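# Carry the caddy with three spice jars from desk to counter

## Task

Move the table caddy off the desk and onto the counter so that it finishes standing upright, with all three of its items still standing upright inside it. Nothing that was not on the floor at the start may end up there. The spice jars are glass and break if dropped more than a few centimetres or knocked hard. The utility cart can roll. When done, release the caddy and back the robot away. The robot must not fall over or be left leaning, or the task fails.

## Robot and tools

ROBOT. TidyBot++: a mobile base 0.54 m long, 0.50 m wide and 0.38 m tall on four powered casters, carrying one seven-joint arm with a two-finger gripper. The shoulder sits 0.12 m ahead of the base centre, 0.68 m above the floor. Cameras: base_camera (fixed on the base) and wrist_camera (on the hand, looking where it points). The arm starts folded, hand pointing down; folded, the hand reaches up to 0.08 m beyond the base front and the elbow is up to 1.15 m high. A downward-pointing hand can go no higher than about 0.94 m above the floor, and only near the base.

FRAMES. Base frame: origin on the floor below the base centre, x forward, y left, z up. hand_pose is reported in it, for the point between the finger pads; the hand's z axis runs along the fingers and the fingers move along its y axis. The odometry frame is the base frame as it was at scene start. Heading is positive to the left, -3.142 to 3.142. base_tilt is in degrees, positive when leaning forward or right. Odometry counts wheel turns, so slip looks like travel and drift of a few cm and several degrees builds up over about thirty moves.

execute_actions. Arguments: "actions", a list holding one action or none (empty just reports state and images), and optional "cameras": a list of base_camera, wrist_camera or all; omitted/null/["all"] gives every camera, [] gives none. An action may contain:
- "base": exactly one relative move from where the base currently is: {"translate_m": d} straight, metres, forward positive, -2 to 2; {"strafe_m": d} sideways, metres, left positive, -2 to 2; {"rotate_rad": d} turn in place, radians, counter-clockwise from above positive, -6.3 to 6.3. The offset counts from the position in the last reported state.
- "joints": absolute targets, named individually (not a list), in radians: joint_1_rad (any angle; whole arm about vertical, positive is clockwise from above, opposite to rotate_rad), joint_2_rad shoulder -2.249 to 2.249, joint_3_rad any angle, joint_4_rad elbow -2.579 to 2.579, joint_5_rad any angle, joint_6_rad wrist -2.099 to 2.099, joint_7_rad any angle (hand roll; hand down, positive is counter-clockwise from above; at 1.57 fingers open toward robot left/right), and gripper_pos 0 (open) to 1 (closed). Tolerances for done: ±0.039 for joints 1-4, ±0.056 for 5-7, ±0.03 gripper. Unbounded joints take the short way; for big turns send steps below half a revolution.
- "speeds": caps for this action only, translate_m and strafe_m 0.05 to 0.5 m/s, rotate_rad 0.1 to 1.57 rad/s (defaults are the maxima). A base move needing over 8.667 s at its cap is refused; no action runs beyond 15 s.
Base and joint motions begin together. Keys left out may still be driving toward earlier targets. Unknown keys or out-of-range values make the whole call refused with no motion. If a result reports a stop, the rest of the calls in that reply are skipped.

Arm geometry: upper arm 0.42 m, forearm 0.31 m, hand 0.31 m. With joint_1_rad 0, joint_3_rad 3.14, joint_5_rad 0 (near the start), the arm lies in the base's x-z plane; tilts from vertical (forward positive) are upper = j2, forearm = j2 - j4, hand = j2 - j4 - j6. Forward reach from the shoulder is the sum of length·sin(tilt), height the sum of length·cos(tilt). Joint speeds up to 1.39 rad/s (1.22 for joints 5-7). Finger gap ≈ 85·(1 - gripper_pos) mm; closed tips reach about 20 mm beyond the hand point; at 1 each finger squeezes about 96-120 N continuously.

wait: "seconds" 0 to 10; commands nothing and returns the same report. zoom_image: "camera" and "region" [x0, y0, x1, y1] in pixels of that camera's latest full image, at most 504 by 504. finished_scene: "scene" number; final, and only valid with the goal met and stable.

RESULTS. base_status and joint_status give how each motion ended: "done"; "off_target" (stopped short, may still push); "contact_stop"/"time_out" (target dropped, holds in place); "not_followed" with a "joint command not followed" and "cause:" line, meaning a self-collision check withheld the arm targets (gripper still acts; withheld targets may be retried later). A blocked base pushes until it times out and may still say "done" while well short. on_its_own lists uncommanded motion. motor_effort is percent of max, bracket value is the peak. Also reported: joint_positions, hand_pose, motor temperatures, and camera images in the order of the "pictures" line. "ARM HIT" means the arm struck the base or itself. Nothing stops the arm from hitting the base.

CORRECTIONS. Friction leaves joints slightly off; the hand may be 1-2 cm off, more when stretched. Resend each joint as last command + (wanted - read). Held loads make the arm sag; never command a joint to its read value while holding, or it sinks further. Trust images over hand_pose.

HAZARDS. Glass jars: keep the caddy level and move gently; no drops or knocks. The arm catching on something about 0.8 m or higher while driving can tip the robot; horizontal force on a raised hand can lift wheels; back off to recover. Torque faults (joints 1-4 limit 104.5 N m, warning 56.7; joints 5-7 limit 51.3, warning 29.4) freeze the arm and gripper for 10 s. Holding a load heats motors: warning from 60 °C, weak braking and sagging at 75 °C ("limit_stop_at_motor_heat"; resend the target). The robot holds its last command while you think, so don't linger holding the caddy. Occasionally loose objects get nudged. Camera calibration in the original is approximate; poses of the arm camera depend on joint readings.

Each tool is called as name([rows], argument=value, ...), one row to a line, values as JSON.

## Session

execute_actions(actions=[])

Scene clock: 0.00 s.
Motor temperatures (°C, as the motors report them): [31 30 28 26 39 34 35]
base_odometry: x=+0.000 y=+0.000 heading=+0.000 (m, m, rad; odometry frame)
base_tilt: forward=-0.6 right=-0.1 (deg)
base_status: not commanded
joint_positions: joint_1_rad=+0.015 joint_2_rad=-0.310 joint_3_rad=+3.178 joint_4_rad=-2.539 joint_5_rad=+0.049 joint_6_rad=-0.848 joint_7_rad=+1.591 gripper_pos=+0.000
joint_status: not commanded
motor_effort: joint_1_rad=+0 joint_2_rad=-3 joint_3_rad=+0 joint_4_rad=+15 joint_5_rad=+0 joint_6_rad=+1 joint_7_rad=-1 (%)
hand_pose: x=+0.2596 y=-0.0160 z=+0.5798 quat_wxyz=(+0.015, +0.999, +0.000, +0.032) (m; base frame)
pictures: base_camera, wrist_camera
camera_calibration (this result's frames):
wrist_camera: T_world_to_cam=[[0.0117649, -0.998799, 0.0475588, -0.0491334], [-0.999845, -0.0123731, -0.0125128, 0.313087], [0.0130863, -0.0474042, -0.99879, 0.712207], [0, 0, 0, 1]] pos_world=[0.304297, -0.0114389, 0.717599]
Images, in order (width x height): base_camera 644x364, wrist_camera 644x476.

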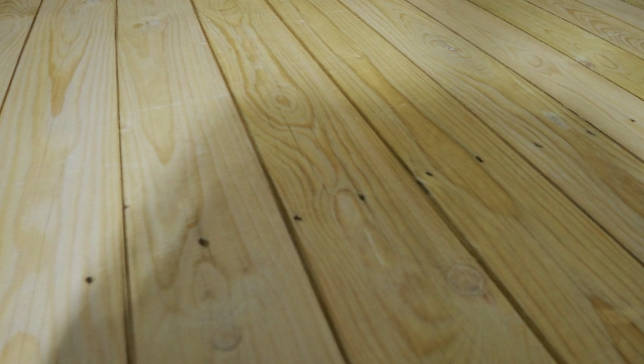

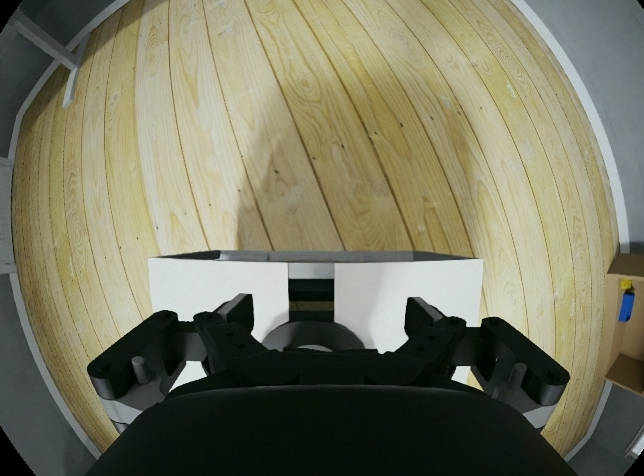

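execute_actions([
  {"base": {"rotate_rad": 0.4}, "joints": {"joint_1_rad": -0.01, "joint_2_rad": 0.0, "joint_3_rad": 3.125, "joint_4_rad": -0.9, "joint_5_rad": -0.02, "joint_6_rad": -1.1, "joint_7_rad": 1.545}},
])

Scene clock: 5.53 s.
Motor temperatures (°C, as the motors report them): [31 30 28 26 39 34 35]
base_odometry: x=+0.000 y=+0.000 heading=+0.399 (m, m, rad; odometry frame)
base_tilt: forward=-0.6 right=-0.1 (deg)
base_status: done
joint_positions: joint_1_rad=+0.003 joint_2_rad=-0.017 joint_3_rad=+3.148 joint_4_rad=-0.916 joint_5_rad=+0.004 joint_6_rad=-1.064 joint_7_rad=+1.576 gripper_pos=+0.000
joint_status: all done
motor_effort: joint_1_rad=+1(2) joint_2_rad=-20(20) joint_3_rad=+0(1) joint_4_rad=+20(21) joint_5_rad=+0(0) joint_6_rad=+8(8) joint_7_rad=-1(1) (%)
hand_pose: x=+0.6455 y=-0.0046 z=+1.1793 quat_wxyz=(+0.006, +0.831, -0.002, +0.556) (m; base frame)
pictures: base_camera, wrist_camera
camera_calibration (this result's frames):
wrist_camera: T_world_to_cam=[[-0.0210716, -0.999432, 0.0262957, -0.0245289], [-0.428828, -0.0147243, -0.903266, 1.38847], [0.90314, -0.0303096, -0.428274, 0.0591445], [0, 0, 0, 1]] pos_world=[0.541482, -0.00227813, 1.28013]
Images, in order (width x height): base_camera 644x364, wrist_camera 644x476.

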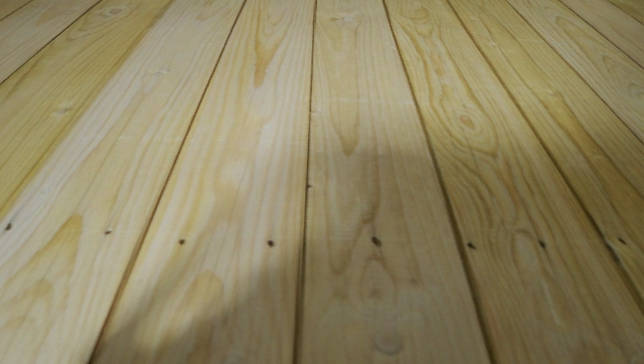

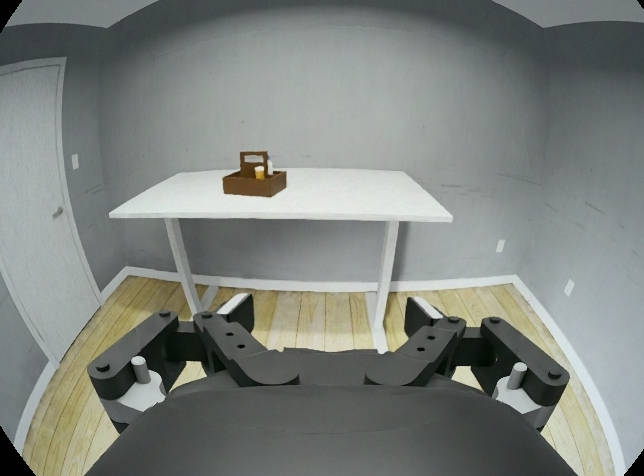

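zoom_image(camera="wrist_camera", region=[205, 135, 305, 215])

execute_actions([
  {"base": {"translate_m": 0.55}, "joints": {"joint_6_rad": -1.2}},
])

Region (205, 135, 305, 215) of wrist_camera's 644x476 image, scaled by 5.040; it fills the top 403 rows of this view, and the rest is white.

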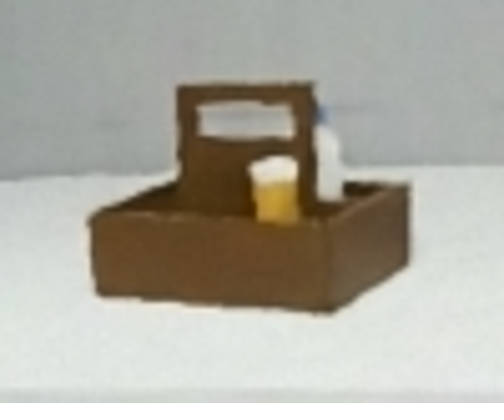

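Scene clock: 9.80 s.
Motor temperatures (°C, as the motors report them): [31 30 28 26 39 34 35]
base_odometry: x=+0.507 y=+0.214 heading=+0.399 (m, m, rad; odometry frame)
base_tilt: forward=-0.6 right=-0.1 (deg)
base_status: done
joint_positions: joint_1_rad=+0.002 joint_2_rad=+0.005 joint_3_rad=+3.147 joint_4_rad=-0.912 joint_5_rad=+0.003 joint_6_rad=-1.178 joint_7_rad=+1.576 gripper_pos=+0.000
joint_status: all done
motor_effort: joint_1_rad=+0(2) joint_2_rad=-19(24) joint_3_rad=+0(1) joint_4_rad=+19(21) joint_5_rad=+0(1) joint_6_rad=+7(9) joint_7_rad=-1(1) (%)
hand_pose: x=+0.6401 y=-0.0030 z=+1.1379 quat_wxyz=(+0.004, +0.866, -0.001, +0.500) (m; base frame)
pictures: base_camera, wrist_camera
camera_calibration (this result's frames):
wrist_camera: T_world_to_cam=[[-0.0147184, -0.999537, 0.0266478, -0.0263684], [-0.544461, -0.0143416, -0.838663, 1.3493], [0.838657, -0.0268525, -0.543998, 0.219313], [0, 0, 0, 1]] pos_world=[0.550323, -0.00111601, 1.25161]
Images, in order (width x height): base_camera 644x364, wrist_camera 644x476.

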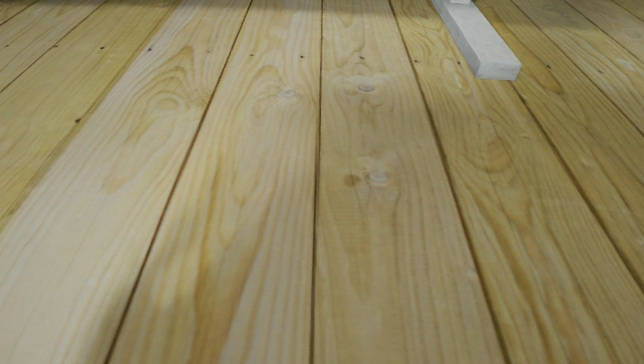

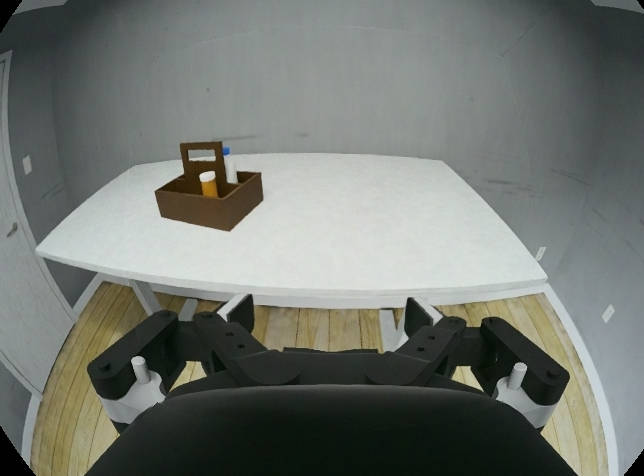

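zoom_image(camera="wrist_camera", region=[140, 130, 280, 245])

Region (140, 130, 280, 245) of wrist_camera's 644x476 image, scaled by 3.600; it fills the top 414 rows of this view, and the rest is white.

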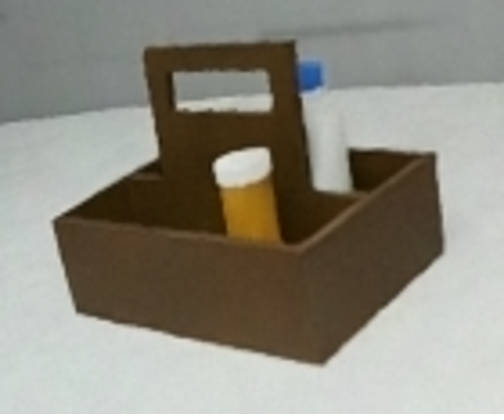

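execute_actions([
  {"base": {"rotate_rad": -0.27}, "joints": {"joint_1_rad": -0.532, "joint_2_rad": 0.252, "joint_4_rad": -0.69, "joint_5_rad": -0.922, "joint_6_rad": -1.428, "joint_7_rad": 2.475}},
], cameras=[])

execute_actions([
  {"base": {"translate_m": 0.46}},
])

Scene clock: 40.83 s.
Motor temperatures (°C, as the motors report them): [31 30 28 27 39 34 35]
base_odometry: x=+0.507 y=+0.214 heading=+0.130 (m, m, rad; odometry frame)
base_tilt: forward=-0.6 right=-0.1 (deg)
base_status: done
joint_positions: joint_1_rad=-0.528 joint_2_rad=+0.243 joint_3_rad=+3.134 joint_4_rad=-0.709 joint_5_rad=-0.906 joint_6_rad=-1.394 joint_7_rad=+2.449 gripper_pos=+0.000
joint_status: all done
motor_effort: joint_1_rad=+0(3) joint_2_rad=-28(30) joint_3_rad=-1(4) joint_4_rad=+18(19) joint_5_rad=-6(6) joint_6_rad=+6(8) joint_7_rad=+0(1) (%)
hand_pose: x=+0.4357 y=+0.4684 z=+1.1514 quat_wxyz=(-0.362, +0.568, +0.610, +0.417) (m; base frame)
pictures: none
No camera images: the call's "cameras" was empty. Leave "cameras" out to get every camera's image.

Scene clock: 43.10 s.
Motor temperatures (°C, as the motors report them): [31 30 28 27 39 34 35]
base_odometry: x=+0.963 y=+0.273 heading=+0.129 (m, m, rad; odometry frame)
base_tilt: forward=-0.6 right=-0.1 (deg)
base_status: done
joint_positions: joint_1_rad=-0.528 joint_2_rad=+0.257 joint_3_rad=+3.134 joint_4_rad=-0.707 joint_5_rad=-0.906 joint_6_rad=-1.395 joint_7_rad=+2.449 gripper_pos=+0.000
joint_status: not commanded
motor_effort: joint_1_rad=+1(2) joint_2_rad=-28(32) joint_3_rad=-2(2) joint_4_rad=+18(19) joint_5_rad=-6(7) joint_6_rad=+6(6) joint_7_rad=-1(1) (%)
hand_pose: x=+0.4408 y=+0.4717 z=+1.1448 quat_wxyz=(-0.364, +0.571, +0.610, +0.411) (m; base frame)
pictures: base_camera, wrist_camera
camera_calibration (this result's frames):
wrist_camera: T_world_to_cam=[[0.994413, -0.00189544, 0.10554, -0.560804], [0.0937217, -0.444158, -0.891033, 1.23476], [0.0485656, 0.895946, -0.441499, 0.19863], [0, 0, 0, 1]] pos_world=[0.432301, 0.369403, 1.24709]
Images, in order (width x height): base_camera 644x364, wrist_camera 644x476.

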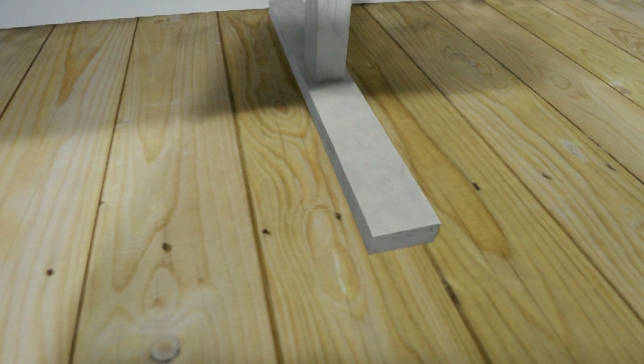

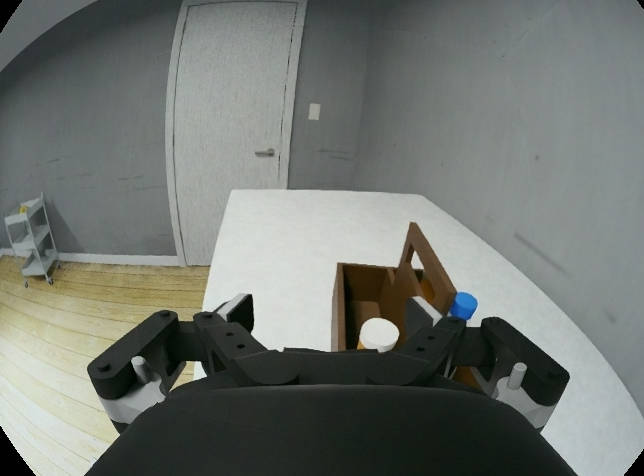

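zoom_image(camera="wrist_camera", region=[320, 200, 500, 360])

Region (320, 200, 500, 360) of wrist_camera's 644x476 image, scaled by 2.800.

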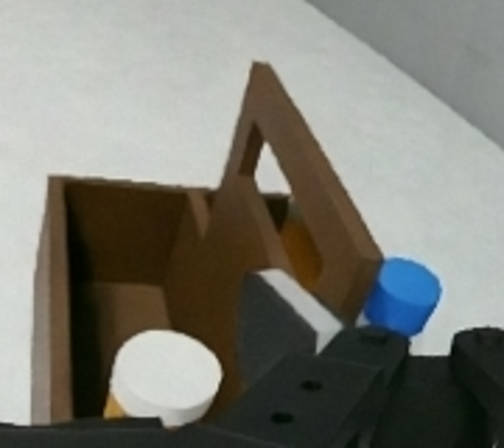

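execute_actions([
  {"base": {"translate_m": 0.113}, "speeds": {"translate_m": 0.15}},
])

Scene clock: 56.60 s.
Motor temperatures (°C, as the motors report them): [31 30 28 27 39 34 35]
base_odometry: x=+1.076 y=+0.288 heading=+0.128 (m, m, rad; odometry frame)
base_tilt: forward=-0.6 right=-0.1 (deg)
base_status: done
joint_positions: joint_1_rad=-0.529 joint_2_rad=+0.254 joint_3_rad=+3.134 joint_4_rad=-0.706 joint_5_rad=-0.906 joint_6_rad=-1.395 joint_7_rad=+2.449 gripper_pos=+0.000
joint_status: not commanded
motor_effort: joint_1_rad=+1(2) joint_2_rad=-29(32) joint_3_rad=-1(2) joint_4_rad=+18(18) joint_5_rad=-7(7) joint_6_rad=+6(6) joint_7_rad=-1(1) (%)
hand_pose: x=+0.4394 y=+0.4714 z=+1.1463 quat_wxyz=(-0.363, +0.570, +0.611, +0.412) (m; base frame)
pictures: base_camera, wrist_camera
camera_calibration (this result's frames):
wrist_camera: T_world_to_cam=[[0.994143, -0.00116122, 0.108071, -0.562692], [0.0963875, -0.442797, -0.891426, 1.23468], [0.0488885, 0.896621, -0.440091, 0.197569], [0, 0, 0, 1]] pos_world=[0.43073, 0.368914, 1.24838]
Images, in order (width x height): base_camera 644x364, wrist_camera 644x476.

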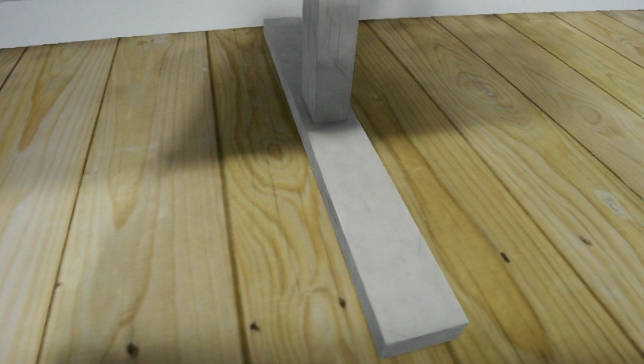

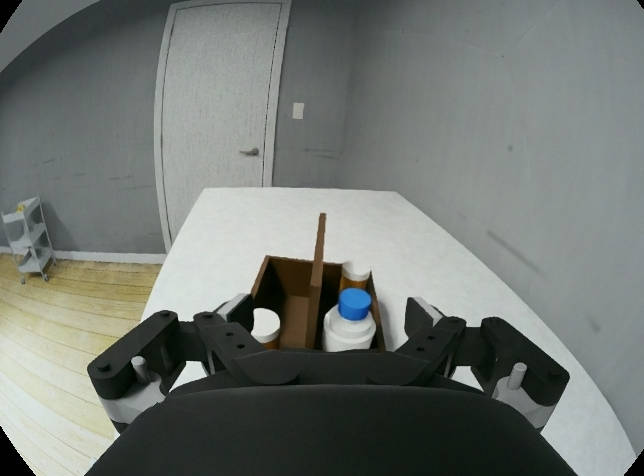

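zoom_image(camera="wrist_camera", region=[240, 200, 420, 360])

Region (240, 200, 420, 360) of wrist_camera's 644x476 image, scaled by 2.800.

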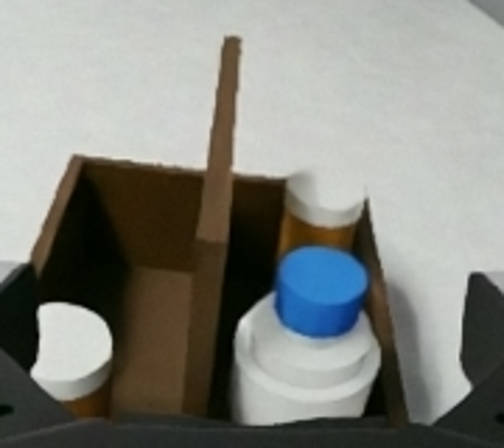

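execute_actions([
  {"base": {"strafe_m": 0.098}, "joints": {"gripper_pos": 0.55}, "speeds": {"strafe_m": 0.15}},
], cameras=["wrist_camera"])

Scene clock: 75.43 s.
Motor temperatures (°C, as the motors report them): [31 30 28 27 39 34 35]
base_odometry: x=+1.063 y=+0.385 heading=+0.128 (m, m, rad; odometry frame)
base_tilt: forward=-0.6 right=-0.1 (deg)
base_status: done
joint_positions: joint_1_rad=-0.530 joint_2_rad=+0.254 joint_3_rad=+3.134 joint_4_rad=-0.706 joint_5_rad=-0.906 joint_6_rad=-1.395 joint_7_rad=+2.449 gripper_pos=+0.550
joint_status: all done
motor_effort: joint_1_rad=+0(1) joint_2_rad=-30(30) joint_3_rad=-2(4) joint_4_rad=+18(19) joint_5_rad=-6(7) joint_6_rad=+6(6) joint_7_rad=-1(1) (%)
hand_pose: x=+0.4384 y=+0.4717 z=+1.1465 quat_wxyz=(-0.364, +0.569, +0.611, +0.412) (m; base frame)
pictures: wrist_camera
camera_calibration (this result's frames):
wrist_camera: T_world_to_cam=[[0.994086, 0.000669371, 0.10859, -0.563118], [0.0976744, -0.442501, -0.891433, 1.2345], [0.0474545, 0.896768, -0.43995, 0.197797], [0, 0, 0, 1]] pos_world=[0.429823, 0.369266, 1.24864]
Images, in order (width x height): wrist_camera 644x476.

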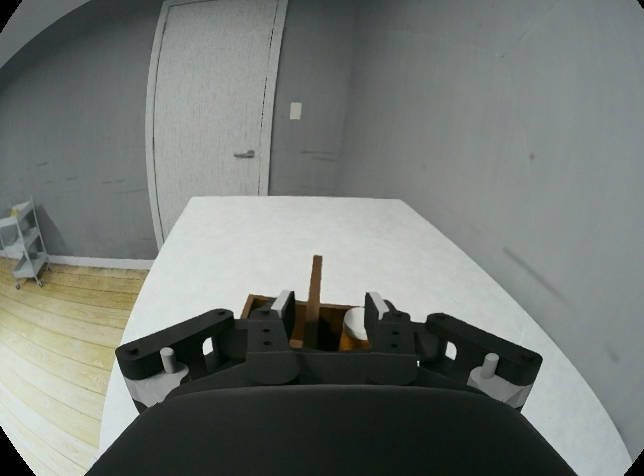

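execute_actions([
  {"base": {"translate_m": -0.009}, "joints": {"joint_4_rad": -0.79}},
], cameras=["wrist_camera"])

Scene clock: 81.20 s.
Motor temperatures (°C, as the motors report them): [31 30 28 27 39 34 35]
base_odometry: x=+1.054 y=+0.384 heading=+0.128 (m, m, rad; odometry frame)
base_tilt: forward=-0.6 right=-0.1 (deg)
base_status: done
joint_positions: joint_1_rad=-0.531 joint_2_rad=+0.250 joint_3_rad=+3.134 joint_4_rad=-0.776 joint_5_rad=-0.906 joint_6_rad=-1.395 joint_7_rad=+2.449 gripper_pos=+0.550
joint_status: all done
motor_effort: joint_1_rad=+0(1) joint_2_rad=-29(33) joint_3_rad=-2(3) joint_4_rad=+19(19) joint_5_rad=-7(7) joint_6_rad=+5(6) joint_7_rad=-1(1) (%)
hand_pose: x=+0.4393 y=+0.4728 z=+1.1193 quat_wxyz=(-0.371, +0.587, +0.608, +0.385) (m; base frame)
pictures: wrist_camera
camera_calibration (this result's frames):
wrist_camera: T_world_to_cam=[[0.998682, 0.00427179, 0.0511438, -0.500497], [0.0470821, -0.472869, -0.879874, 1.23423], [0.0204257, 0.881122, -0.472447, 0.240508], [0, 0, 0, 1]] pos_world=[0.436815, 0.373849, 1.22519]
Images, in order (width x height): wrist_camera 644x476.

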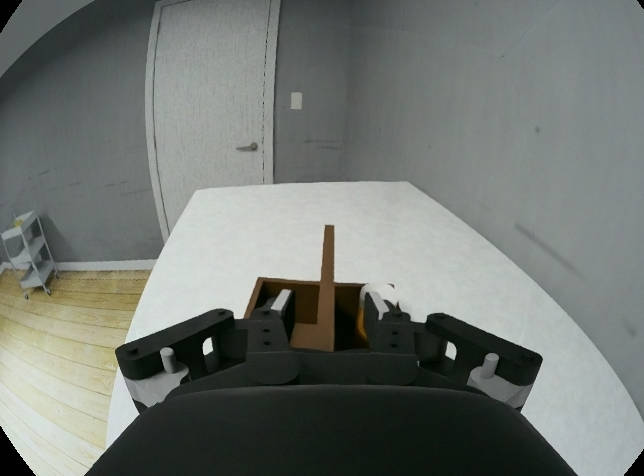

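execute_actions([
  {"base": {"strafe_m": 0.006}, "joints": {"joint_4_rad": -0.82}},
], cameras=["wrist_camera"])

Scene clock: 84.23 s.
Motor temperatures (°C, as the motors report them): [31 30 28 27 39 34 35]
base_odometry: x=+1.053 y=+0.390 heading=+0.128 (m, m, rad; odometry frame)
base_tilt: forward=-0.6 right=-0.1 (deg)
base_status: done
joint_positions: joint_1_rad=-0.532 joint_2_rad=+0.251 joint_3_rad=+3.134 joint_4_rad=-0.805 joint_5_rad=-0.906 joint_6_rad=-1.395 joint_7_rad=+2.449 gripper_pos=+0.550
joint_status: all done
motor_effort: joint_1_rad=+0(3) joint_2_rad=-30(32) joint_3_rad=-2(2) joint_4_rad=+18(20) joint_5_rad=-7(7) joint_6_rad=+5(5) joint_7_rad=-1(1) (%)
hand_pose: x=+0.4395 y=+0.4735 z=+1.1071 quat_wxyz=(-0.375, +0.594, +0.606, +0.373) (m; base frame)
pictures: wrist_camera
camera_calibration (this result's frames):
wrist_camera: T_world_to_cam=[[0.999649, 0.00602161, 0.0257866, -0.473206], [0.0254613, -0.486119, -0.873522, 1.23257], [0.00727533, 0.873872, -0.486101, 0.258397], [0, 0, 0, 1]] pos_world=[0.439777, 0.37622, 1.21449]
Images, in order (width x height): wrist_camera 644x476.

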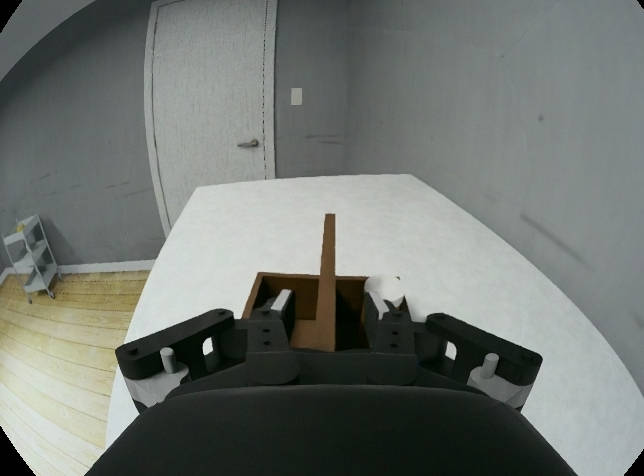

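execute_actions([
  {"joints": {"gripper_pos": 1.0}},
], cameras=["wrist_camera"])

Scene clock: 87.73 s.
Motor temperatures (°C, as the motors report them): [31 30 28 27 39 34 35]
base_odometry: x=+1.053 y=+0.390 heading=+0.128 (m, m, rad; odometry frame)
base_tilt: forward=-0.6 right=-0.1 (deg)
base_status: not commanded
joint_positions: joint_1_rad=-0.532 joint_2_rad=+0.251 joint_3_rad=+3.134 joint_4_rad=-0.805 joint_5_rad=-0.907 joint_6_rad=-1.396 joint_7_rad=+2.449 gripper_pos=+0.926
joint_status: gripper_pos off_target (ended at +0.926, target +1.000)
motor_effort: joint_1_rad=+0(1) joint_2_rad=-28(29) joint_3_rad=-2(3) joint_4_rad=+18(18) joint_5_rad=-6(7) joint_6_rad=+4(6) joint_7_rad=-1(0) (%)
hand_pose: x=+0.4392 y=+0.4734 z=+1.1071 quat_wxyz=(-0.375, +0.594, +0.606, +0.372) (m; base frame)
pictures: wrist_camera
camera_calibration (this result's frames):
wrist_camera: T_world_to_cam=[[0.999655, 0.0067436, 0.0253903, -0.472819], [0.0254651, -0.486241, -0.873454, 1.23251], [0.0064556, 0.873799, -0.486245, 0.259049], [0, 0, 0, 1]] pos_world=[0.439597, 0.376131, 1.21451]
Images, in order (width x height): wrist_camera 644x476.

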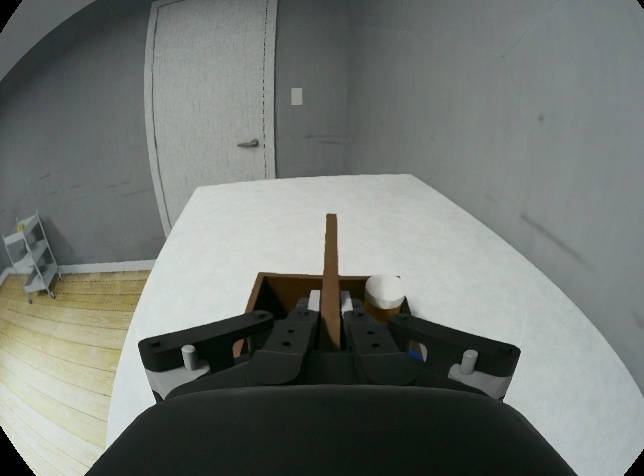

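execute_actions([
  {"joints": {"joint_2_rad": 0.20, "joint_4_rad": -0.65, "joint_5_rad": -0.91, "joint_6_rad": -1.497, "joint_7_rad": 2.315}},
], cameras=["wrist_camera"])

Scene clock: 93.93 s.
Motor temperatures (°C, as the motors report them): [31 30 28 27 39 34 35]
base_odometry: x=+1.053 y=+0.390 heading=+0.128 (m, m, rad; odometry frame)
base_tilt: forward=-0.6 right=-0.1 (deg)
base_status: not commanded
joint_positions: joint_1_rad=-0.532 joint_2_rad=+0.228 joint_3_rad=+3.134 joint_4_rad=-0.685 joint_5_rad=-0.906 joint_6_rad=-1.484 joint_7_rad=+2.343 gripper_pos=+0.926
joint_status: all done
motor_effort: joint_1_rad=+0(0) joint_2_rad=-32(37) joint_3_rad=-3(2) joint_4_rad=+21(23) joint_5_rad=-10(13) joint_6_rad=+9(10) joint_7_rad=-1(0) (%)
hand_pose: x=+0.4072 y=+0.4574 z=+1.1494 quat_wxyz=(-0.380, +0.589, +0.608, +0.374) (m; base frame)
pictures: wrist_camera
camera_calibration (this result's frames):
wrist_camera: T_world_to_cam=[[0.999512, 0.0174043, 0.0259355, -0.447245], [0.0310973, -0.476922, -0.878395, 1.26162], [-0.00291869, 0.878773, -0.477231, 0.284941], [0, 0, 0, 1]] pos_world=[0.408626, 0.359079, 1.25578]
Images, in order (width x height): wrist_camera 644x476.

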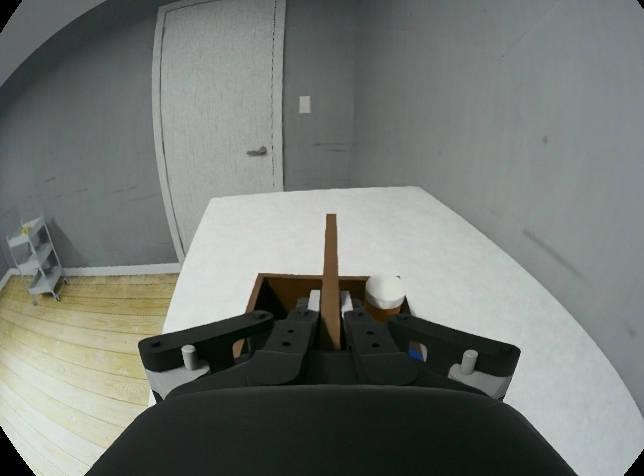

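execute_actions([
  {"base": {"translate_m": -1.0}, "speeds": {"translate_m": 0.4}},
], cameras=["wrist_camera"])

Scene clock: 105.67 s.
Motor temperatures (°C, as the motors report them): [31 30 28 27 39 34 35]
base_odometry: x=+0.061 y=+0.262 heading=+0.128 (m, m, rad; odometry frame)
base_tilt: forward=-0.6 right=-0.1 (deg)
base_status: done
joint_positions: joint_1_rad=-0.532 joint_2_rad=+0.225 joint_3_rad=+3.134 joint_4_rad=-0.685 joint_5_rad=-0.904 joint_6_rad=-1.488 joint_7_rad=+2.343 gripper_pos=+0.926
joint_status: not commanded
motor_effort: joint_1_rad=+0(2) joint_2_rad=-32(38) joint_3_rad=-2(3) joint_4_rad=+21(23) joint_5_rad=-10(11) joint_6_rad=+9(9) joint_7_rad=-1(1) (%)
hand_pose: x=+0.4056 y=+0.4560 z=+1.1499 quat_wxyz=(-0.378, +0.588, +0.609, +0.374) (m; base frame)
pictures: wrist_camera
camera_calibration (this result's frames):
wrist_camera: T_world_to_cam=[[0.999412, 0.0180788, 0.0291445, -0.449615], [0.0342444, -0.479234, -0.877019, 1.25959], [-0.00188843, 0.877501, -0.479571, 0.289331], [0, 0, 0, 1]] pos_world=[0.406763, 0.357877, 1.25654]
Images, in order (width x height): wrist_camera 644x476.

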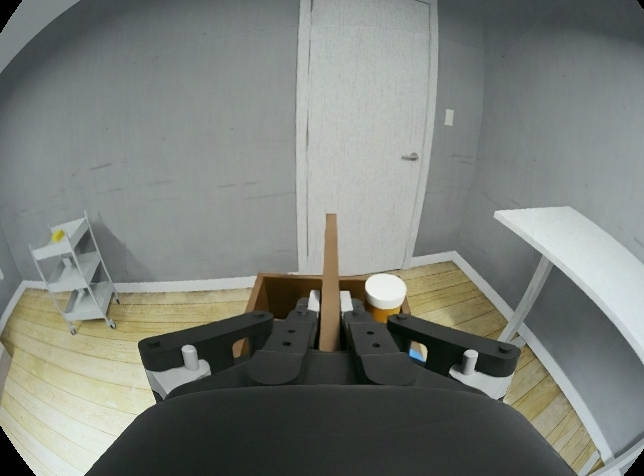

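execute_actions([
  {"base": {"rotate_rad": 3.38}, "joints": {"joint_1_rad": 0.55}, "speeds": {"rotate_rad": 0.9}},
])

Scene clock: 112.53 s.
Motor temperatures (°C, as the motors report them): [31 30 28 27 39 34 35]
base_odometry: x=+0.061 y=+0.262 heading=-2.776 (m, m, rad; odometry frame)
base_tilt: forward=-0.6 right=-0.1 (deg)
base_status: done
joint_positions: joint_1_rad=+0.545 joint_2_rad=+0.225 joint_3_rad=+3.133 joint_4_rad=-0.685 joint_5_rad=-0.903 joint_6_rad=-1.488 joint_7_rad=+2.343 gripper_pos=+0.926
joint_status: all done
motor_effort: joint_1_rad=+0(3) joint_2_rad=-32(34) joint_3_rad=-2(4) joint_4_rad=+21(21) joint_5_rad=-10(11) joint_6_rad=+9(9) joint_7_rad=-1(1) (%)
hand_pose: x=+0.6563 y=-0.0358 z=+1.1498 quat_wxyz=(-0.133, +0.817, +0.222, +0.515) (m; base frame)
pictures: base_camera, wrist_camera
camera_calibration (this result's frames):
wrist_camera: T_world_to_cam=[[0.490494, -0.870955, 0.0292061, -0.38915], [-0.405643, -0.257851, -0.876907, 1.31178], [0.771278, 0.41827, -0.479772, 0.197643], [0, 0, 0, 1]] pos_world=[0.570554, -0.0833554, 1.2565]
Images, in order (width x height): base_camera 644x364, wrist_camera 644x476.

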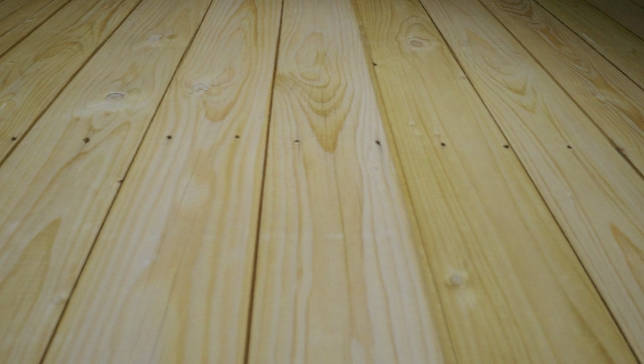

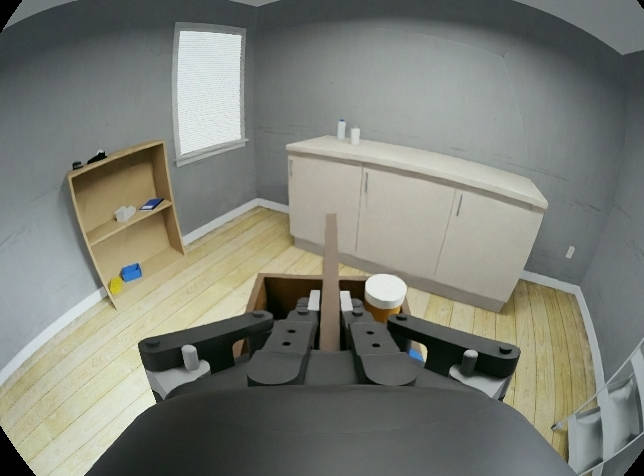

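execute_actions([
  {"base": {"translate_m": 1.15}, "speeds": {"translate_m": 0.45}},
])

Scene clock: 120.70 s.
Motor temperatures (°C, as the motors report them): [31 30 28 27 39 34 35]
base_odometry: x=-1.012 y=-0.150 heading=-2.775 (m, m, rad; odometry frame)
base_tilt: forward=-0.6 right=-0.1 (deg)
base_status: done
joint_positions: joint_1_rad=+0.545 joint_2_rad=+0.229 joint_3_rad=+3.133 joint_4_rad=-0.685 joint_5_rad=-0.903 joint_6_rad=-1.490 joint_7_rad=+2.343 gripper_pos=+0.926
joint_status: not commanded
motor_effort: joint_1_rad=+1(1) joint_2_rad=-33(35) joint_3_rad=-2(3) joint_4_rad=+21(22) joint_5_rad=-10(10) joint_6_rad=+9(10) joint_7_rad=-1(1) (%)
hand_pose: x=+0.6574 y=-0.0366 z=+1.1476 quat_wxyz=(-0.135, +0.818, +0.221, +0.513) (m; base frame)
pictures: base_camera, wrist_camera
camera_calibration (this result's frames):
wrist_camera: T_world_to_cam=[[0.491423, -0.870549, 0.0254326, -0.386638], [-0.409503, -0.256739, -0.875439, 1.31102], [0.768642, 0.419796, -0.48266, 0.20117], [0, 0, 0, 1]] pos_world=[0.572241, -0.0844486, 1.25465]
Images, in order (width x height): base_camera 644x364, wrist_camera 644x476.

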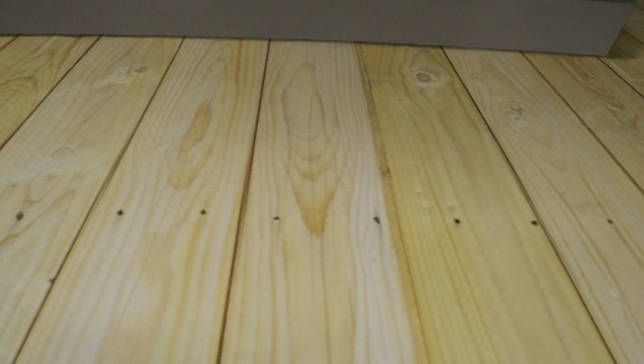

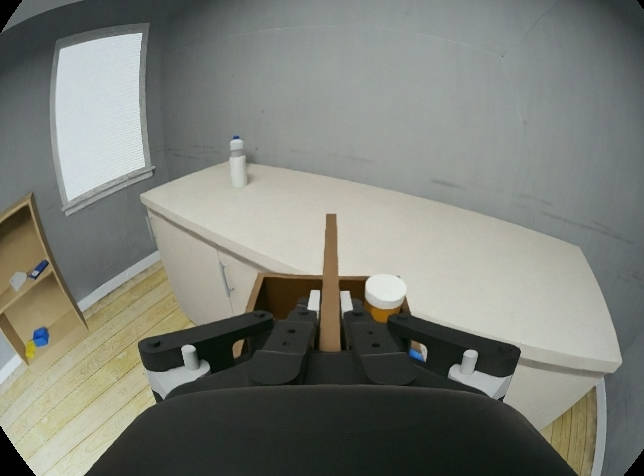

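execute_actions([
  {"base": {"translate_m": 0.48}, "speeds": {"translate_m": 0.3}},
])

Scene clock: 130.10 s.
Motor temperatures (°C, as the motors report them): [31 30 28 27 39 34 35]
base_odometry: x=-1.460 y=-0.323 heading=-2.774 (m, m, rad; odometry frame)
base_tilt: forward=-0.6 right=-0.1 (deg)
base_status: done
joint_positions: joint_1_rad=+0.546 joint_2_rad=+0.229 joint_3_rad=+3.133 joint_4_rad=-0.685 joint_5_rad=-0.903 joint_6_rad=-1.490 joint_7_rad=+2.343 gripper_pos=+0.926
joint_status: not commanded
motor_effort: joint_1_rad=+1(1) joint_2_rad=-33(35) joint_3_rad=-2(3) joint_4_rad=+22(22) joint_5_rad=-10(11) joint_6_rad=+9(10) joint_7_rad=-1(1) (%)
hand_pose: x=+0.6574 y=-0.0368 z=+1.1474 quat_wxyz=(-0.135, +0.819, +0.221, +0.513) (m; base frame)
pictures: base_camera, wrist_camera
camera_calibration (this result's frames):
wrist_camera: T_world_to_cam=[[0.491487, -0.870522, 0.0251311, -0.386485], [-0.410082, -0.256792, -0.875152, 1.31081], [0.768292, 0.41982, -0.483195, 0.202009], [0, 0, 0, 1]] pos_world=[0.572288, -0.0846463, 1.25448]
Images, in order (width x height): base_camera 644x364, wrist_camera 644x476.

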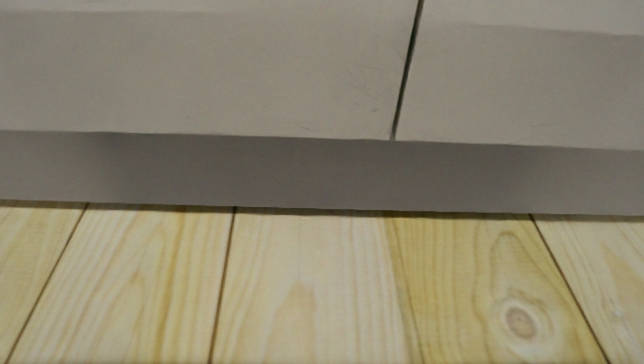

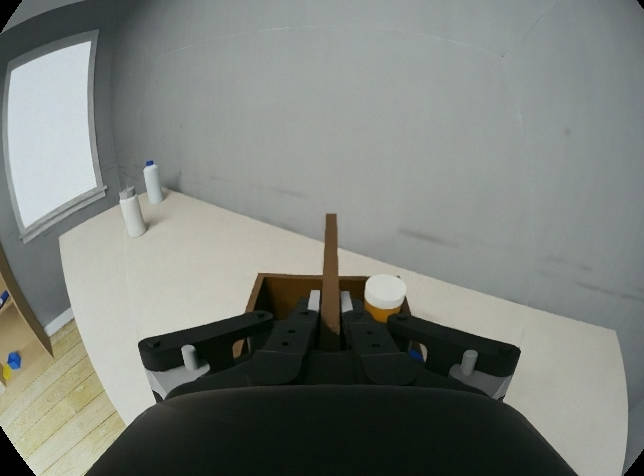

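execute_actions([
  {"joints": {"joint_4_rad": -0.83, "joint_5_rad": -0.95, "joint_6_rad": -1.34, "joint_7_rad": 2.484}},
], cameras=["wrist_camera"])

Scene clock: 133.90 s.
Motor temperatures (°C, as the motors report them): [31 30 28 27 39 34 35]
base_odometry: x=-1.460 y=-0.323 heading=-2.774 (m, m, rad; odometry frame)
base_tilt: forward=-0.6 right=+0.0 (deg)
base_status: not commanded
joint_positions: joint_1_rad=+0.546 joint_2_rad=+0.232 joint_3_rad=+3.133 joint_4_rad=-0.838 joint_5_rad=-0.903 joint_6_rad=-1.392 joint_7_rad=+2.456 gripper_pos=+0.926
joint_status: all done
motor_effort: joint_1_rad=+1(1) joint_2_rad=-34(36) joint_3_rad=-2(3) joint_4_rad=+23(24) joint_5_rad=-11(12) joint_6_rad=+8(8) joint_7_rad=-1(1) (%)
hand_pose: x=+0.6821 y=-0.0551 z=+1.1028 quat_wxyz=(-0.131, +0.823, +0.215, +0.509) (m; base frame)
pictures: wrist_camera
camera_calibration (this result's frames):
wrist_camera: T_world_to_cam=[[0.479059, -0.87751, 0.02188, -0.401733], [-0.423537, -0.252911, -0.869858, 1.2808], [0.768843, 0.407446, -0.492817, 0.178691], [0, 0, 0, 1]] pos_world=[0.597534, -0.101405, 1.21096]
Images, in order (width x height): wrist_camera 644x476.

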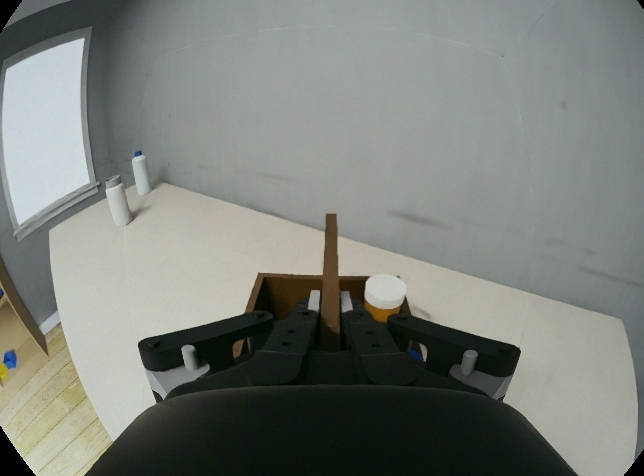

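execute_actions([
  {"joints": {"joint_4_rad": -0.88, "joint_5_rad": -0.968, "joint_6_rad": -1.305, "joint_7_rad": 2.528}},
], cameras=[])

Scene clock: 137.47 s.
Motor temperatures (°C, as the motors report them): [31 30 28 27 39 34 35]
base_odometry: x=-1.460 y=-0.323 heading=-2.774 (m, m, rad; odometry frame)
base_tilt: forward=-0.6 right=-0.1 (deg)
base_status: not commanded
joint_positions: joint_1_rad=+0.546 joint_2_rad=+0.233 joint_3_rad=+3.133 joint_4_rad=-0.888 joint_5_rad=-0.918 joint_6_rad=-1.359 joint_7_rad=+2.500 gripper_pos=+0.926
joint_status: all done
motor_effort: joint_1_rad=+0(0) joint_2_rad=-35(36) joint_3_rad=-2(2) joint_4_rad=+23(24) joint_5_rad=-11(12) joint_6_rad=+7(8) joint_7_rad=-1(0) (%)
hand_pose: x=+0.6891 y=-0.0578 z=+1.0909 quat_wxyz=(-0.132, +0.821, +0.216, +0.512) (m; base frame)
pictures: none
No camera images: the call's "cameras" was empty. Leave "cameras" out to get every camera's image.

execute_actions([
  {"joints": {"joint_4_rad": -0.925, "joint_5_rad": -0.976, "joint_6_rad": -1.278, "joint_7_rad": 2.565}},
], cameras=[])

Scene clock: 139.83 s.
Motor temperatures (°C, as the motors report them): [31 30 28 27 39 35 35]
base_odometry: x=-1.460 y=-0.323 heading=-2.774 (m, m, rad; odometry frame)
base_tilt: forward=-0.6 right=-0.1 (deg)
base_status: not commanded
joint_positions: joint_1_rad=+0.546 joint_2_rad=+0.233 joint_3_rad=+3.133 joint_4_rad=-0.933 joint_5_rad=-0.927 joint_6_rad=-1.331 joint_7_rad=+2.537 gripper_pos=+0.926
joint_status: all done
motor_effort: joint_1_rad=+1(1) joint_2_rad=-36(37) joint_3_rad=-2(2) joint_4_rad=+24(25) joint_5_rad=-11(12) joint_6_rad=+7(7) joint_7_rad=-1(1) (%)
hand_pose: x=+0.6944 y=-0.0609 z=+1.0777 quat_wxyz=(-0.133, +0.821, +0.216, +0.512) (m; base frame)
pictures: none
No camera images: the call's "cameras" was empty. Leave "cameras" out to get every camera's image.

execute_actions([
  {"joints": {"joint_4_rad": -0.965, "joint_5_rad": -0.984, "joint_6_rad": -1.254, "joint_7_rad": 2.598}},
], cameras=[])

Scene clock: 143.00 s.
Motor temperatures (°C, as the motors report them): [31 31 28 27 39 35 35]
base_odometry: x=-1.460 y=-0.323 heading=-2.774 (m, m, rad; odometry frame)
base_tilt: forward=-0.6 right=-0.1 (deg)
base_status: not commanded
joint_positions: joint_1_rad=+0.546 joint_2_rad=+0.233 joint_3_rad=+3.133 joint_4_rad=-0.971 joint_5_rad=-0.936 joint_6_rad=-1.305 joint_7_rad=+2.569 gripper_pos=+0.926
joint_status: all done
motor_effort: joint_1_rad=+1(1) joint_2_rad=-36(37) joint_3_rad=-3(2) joint_4_rad=+24(25) joint_5_rad=-11(12) joint_6_rad=+7(8) joint_7_rad=-1(0) (%)
hand_pose: x=+0.6989 y=-0.0634 z=+1.0677 quat_wxyz=(-0.132, +0.820, +0.216, +0.513) (m; base frame)
pictures: none
No camera images: the call's "cameras" was empty. Leave "cameras" out to get every camera's image.

execute_actions([
  {"joints": {"joint_4_rad": -1.0, "joint_5_rad": -0.99, "joint_6_rad": -1.236, "joint_7_rad": 2.627}},
], cameras=["wrist_camera"])

Scene clock: 145.30 s.
Motor temperatures (°C, as the motors report them): [31 31 28 27 39 35 35]
base_odometry: x=-1.460 y=-0.323 heading=-2.774 (m, m, rad; odometry frame)
base_tilt: forward=-0.6 right=-0.1 (deg)
base_status: not commanded
joint_positions: joint_1_rad=+0.546 joint_2_rad=+0.224 joint_3_rad=+3.133 joint_4_rad=-0.994 joint_5_rad=-0.947 joint_6_rad=-1.285 joint_7_rad=+2.595 gripper_pos=+0.926
joint_status: all done
motor_effort: joint_1_rad=+0(1) joint_2_rad=-32(35) joint_3_rad=-2(3) joint_4_rad=+22(24) joint_5_rad=-11(12) joint_6_rad=+6(6) joint_7_rad=+0(1) (%)
hand_pose: x=+0.6994 y=-0.0630 z=+1.0679 quat_wxyz=(-0.128, +0.816, +0.218, +0.520) (m; base frame)
pictures: wrist_camera
camera_calibration (this result's frames):
wrist_camera: T_world_to_cam=[[0.479594, -0.876718, 0.0368145, -0.432529], [-0.398934, -0.255214, -0.880748, 1.24997], [0.781563, 0.407715, -0.472152, 0.12047], [0, 0, 0, 1]] pos_world=[0.61194, -0.109312, 1.17371]
Images, in order (width x height): wrist_camera 644x476.

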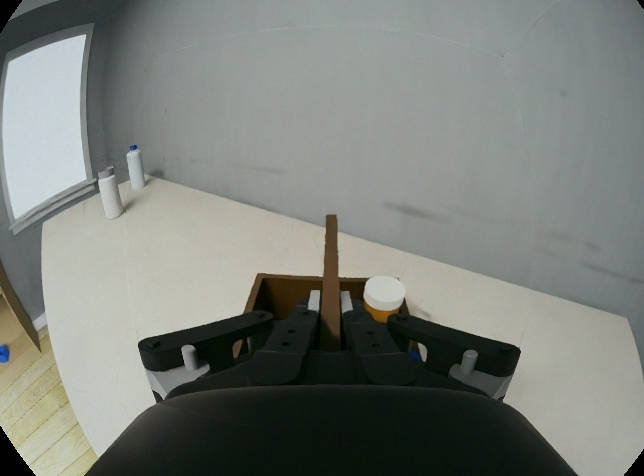

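Contact. Relax the wrist so the weight settles, then release.

execute_actions([
  {"joints": {"joint_2_rad": 0.222, "joint_5_rad": -0.945, "joint_6_rad": -1.285, "joint_7_rad": 2.59}},
], cameras=[])

execute_actions([
  {"joints": {"gripper_pos": 0.6}},
], cameras=["wrist_camera"])

Scene clock: 149.63 s.
Motor temperatures (°C, as the motors report them): [31 31 28 27 39 35 35]
base_odometry: x=-1.460 y=-0.323 heading=-2.774 (m, m, rad; odometry frame)
base_tilt: forward=-0.6 right=-0.1 (deg)
base_status: not commanded
joint_positions: joint_1_rad=+0.546 joint_2_rad=+0.225 joint_3_rad=+3.133 joint_4_rad=-0.994 joint_5_rad=-0.947 joint_6_rad=-1.285 joint_7_rad=+2.595 gripper_pos=+0.926
joint_status: all done
motor_effort: joint_1_rad=+1(1) joint_2_rad=-29(32) joint_3_rad=-1(2) joint_4_rad=+18(22) joint_5_rad=-7(10) joint_6_rad=+3(6) joint_7_rad=+0(1) (%)
hand_pose: x=+0.6997 y=-0.0632 z=+1.0674 quat_wxyz=(-0.128, +0.816, +0.218, +0.519) (m; base frame)
pictures: none
No camera images: the call's "cameras" was empty. Leave "cameras" out to get every camera's image.

Scene clock: 150.40 s.
Motor temperatures (°C, as the motors report them): [31 31 28 27 39 35 35]
base_odometry: x=-1.460 y=-0.323 heading=-2.774 (m, m, rad; odometry frame)
base_tilt: forward=-0.6 right=-0.1 (deg)
base_status: not commanded
joint_positions: joint_1_rad=+0.546 joint_2_rad=+0.225 joint_3_rad=+3.133 joint_4_rad=-0.994 joint_5_rad=-0.947 joint_6_rad=-1.285 joint_7_rad=+2.595 gripper_pos=+0.600
joint_status: all done
motor_effort: joint_1_rad=+0(0) joint_2_rad=-30(31) joint_3_rad=-1(2) joint_4_rad=+20(20) joint_5_rad=-8(8) joint_6_rad=+4(4) joint_7_rad=-1(0) (%)
hand_pose: x=+0.6997 y=-0.0632 z=+1.0674 quat_wxyz=(-0.128, +0.816, +0.218, +0.519) (m; base frame)
pictures: wrist_camera
camera_calibration (this result's frames):
wrist_camera: T_world_to_cam=[[0.479625, -0.876732, 0.0360796, -0.432018], [-0.399559, -0.254821, -0.880579, 1.24993], [0.781225, 0.407932, -0.472524, 0.120767], [0, 0, 0, 1]] pos_world=[0.612283, -0.109519, 1.17332]
Images, in order (width x height): wrist_camera 644x476.

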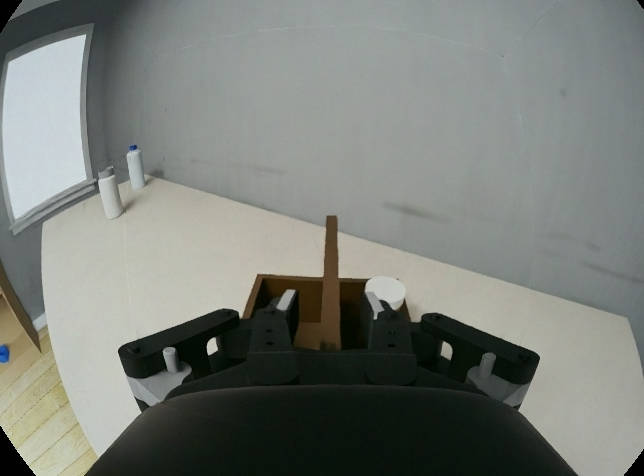

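execute_actions([
  {"joints": {"joint_4_rad": -0.79}},
], cameras=[])

execute_actions([
  {"base": {"translate_m": -0.5}, "joints": {"joint_1_rad": 0.75}},
], cameras=["wrist_camera"])

Scene clock: 153.93 s.
Motor temperatures (°C, as the motors report them): [31 31 28 27 39 35 35]
base_odometry: x=-1.460 y=-0.323 heading=-2.774 (m, m, rad; odometry frame)
base_tilt: forward=-0.6 right=-0.1 (deg)
base_status: not commanded
joint_positions: joint_1_rad=+0.546 joint_2_rad=+0.222 joint_3_rad=+3.133 joint_4_rad=-0.804 joint_5_rad=-0.947 joint_6_rad=-1.285 joint_7_rad=+2.595 gripper_pos=+0.600
joint_status: all done
motor_effort: joint_1_rad=+1(1) joint_2_rad=-28(31) joint_3_rad=-1(2) joint_4_rad=+18(21) joint_5_rad=-7(8) joint_6_rad=+5(6) joint_7_rad=-1(1) (%)
hand_pose: x=+0.6958 y=-0.0611 z=+1.1521 quat_wxyz=(-0.069, +0.776, +0.253, +0.574) (m; base frame)
pictures: none
No camera images: the call's "cameras" was empty. Leave "cameras" out to get every camera's image.

Scene clock: 156.30 s.
Motor temperatures (°C, as the motors report them): [31 31 28 27 39 35 35]
base_odometry: x=-0.994 y=-0.143 heading=-2.773 (m, m, rad; odometry frame)
base_tilt: forward=-0.6 right=-0.1 (deg)
base_status: done
joint_positions: joint_1_rad=+0.749 joint_2_rad=+0.219 joint_3_rad=+3.133 joint_4_rad=-0.804 joint_5_rad=-0.947 joint_6_rad=-1.285 joint_7_rad=+2.595 gripper_pos=+0.600
joint_status: all done
motor_effort: joint_1_rad=+0(6) joint_2_rad=-28(32) joint_3_rad=-1(5) joint_4_rad=+18(20) joint_5_rad=-7(8) joint_6_rad=+6(6) joint_7_rad=-1(1) (%)
hand_pose: x=+0.6706 y=-0.1754 z=+1.1537 quat_wxyz=(-0.010, +0.797, +0.174, +0.579) (m; base frame)
pictures: wrist_camera
camera_calibration (this result's frames):
wrist_camera: T_world_to_cam=[[0.274917, -0.939752, 0.203194, -0.586093], [-0.313237, -0.287349, -0.905159, 1.25042], [0.909012, 0.185195, -0.373362, -0.00912529], [0, 0, 0, 1]] pos_world=[0.561101, -0.189783, 1.24752]
Images, in order (width x height): wrist_camera 644x476.

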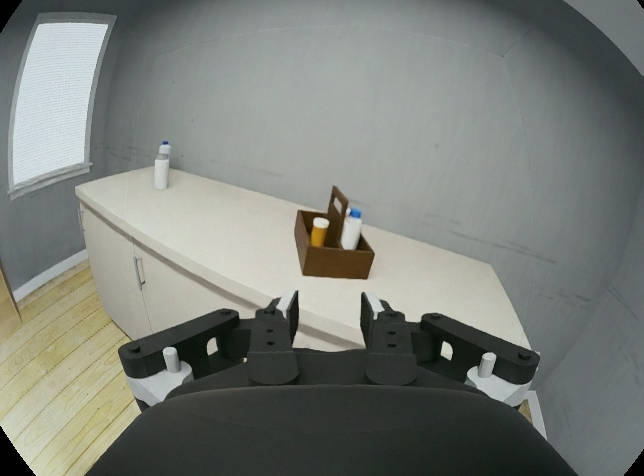

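finished_scene(scene=2)

The scene is finished: the task was done.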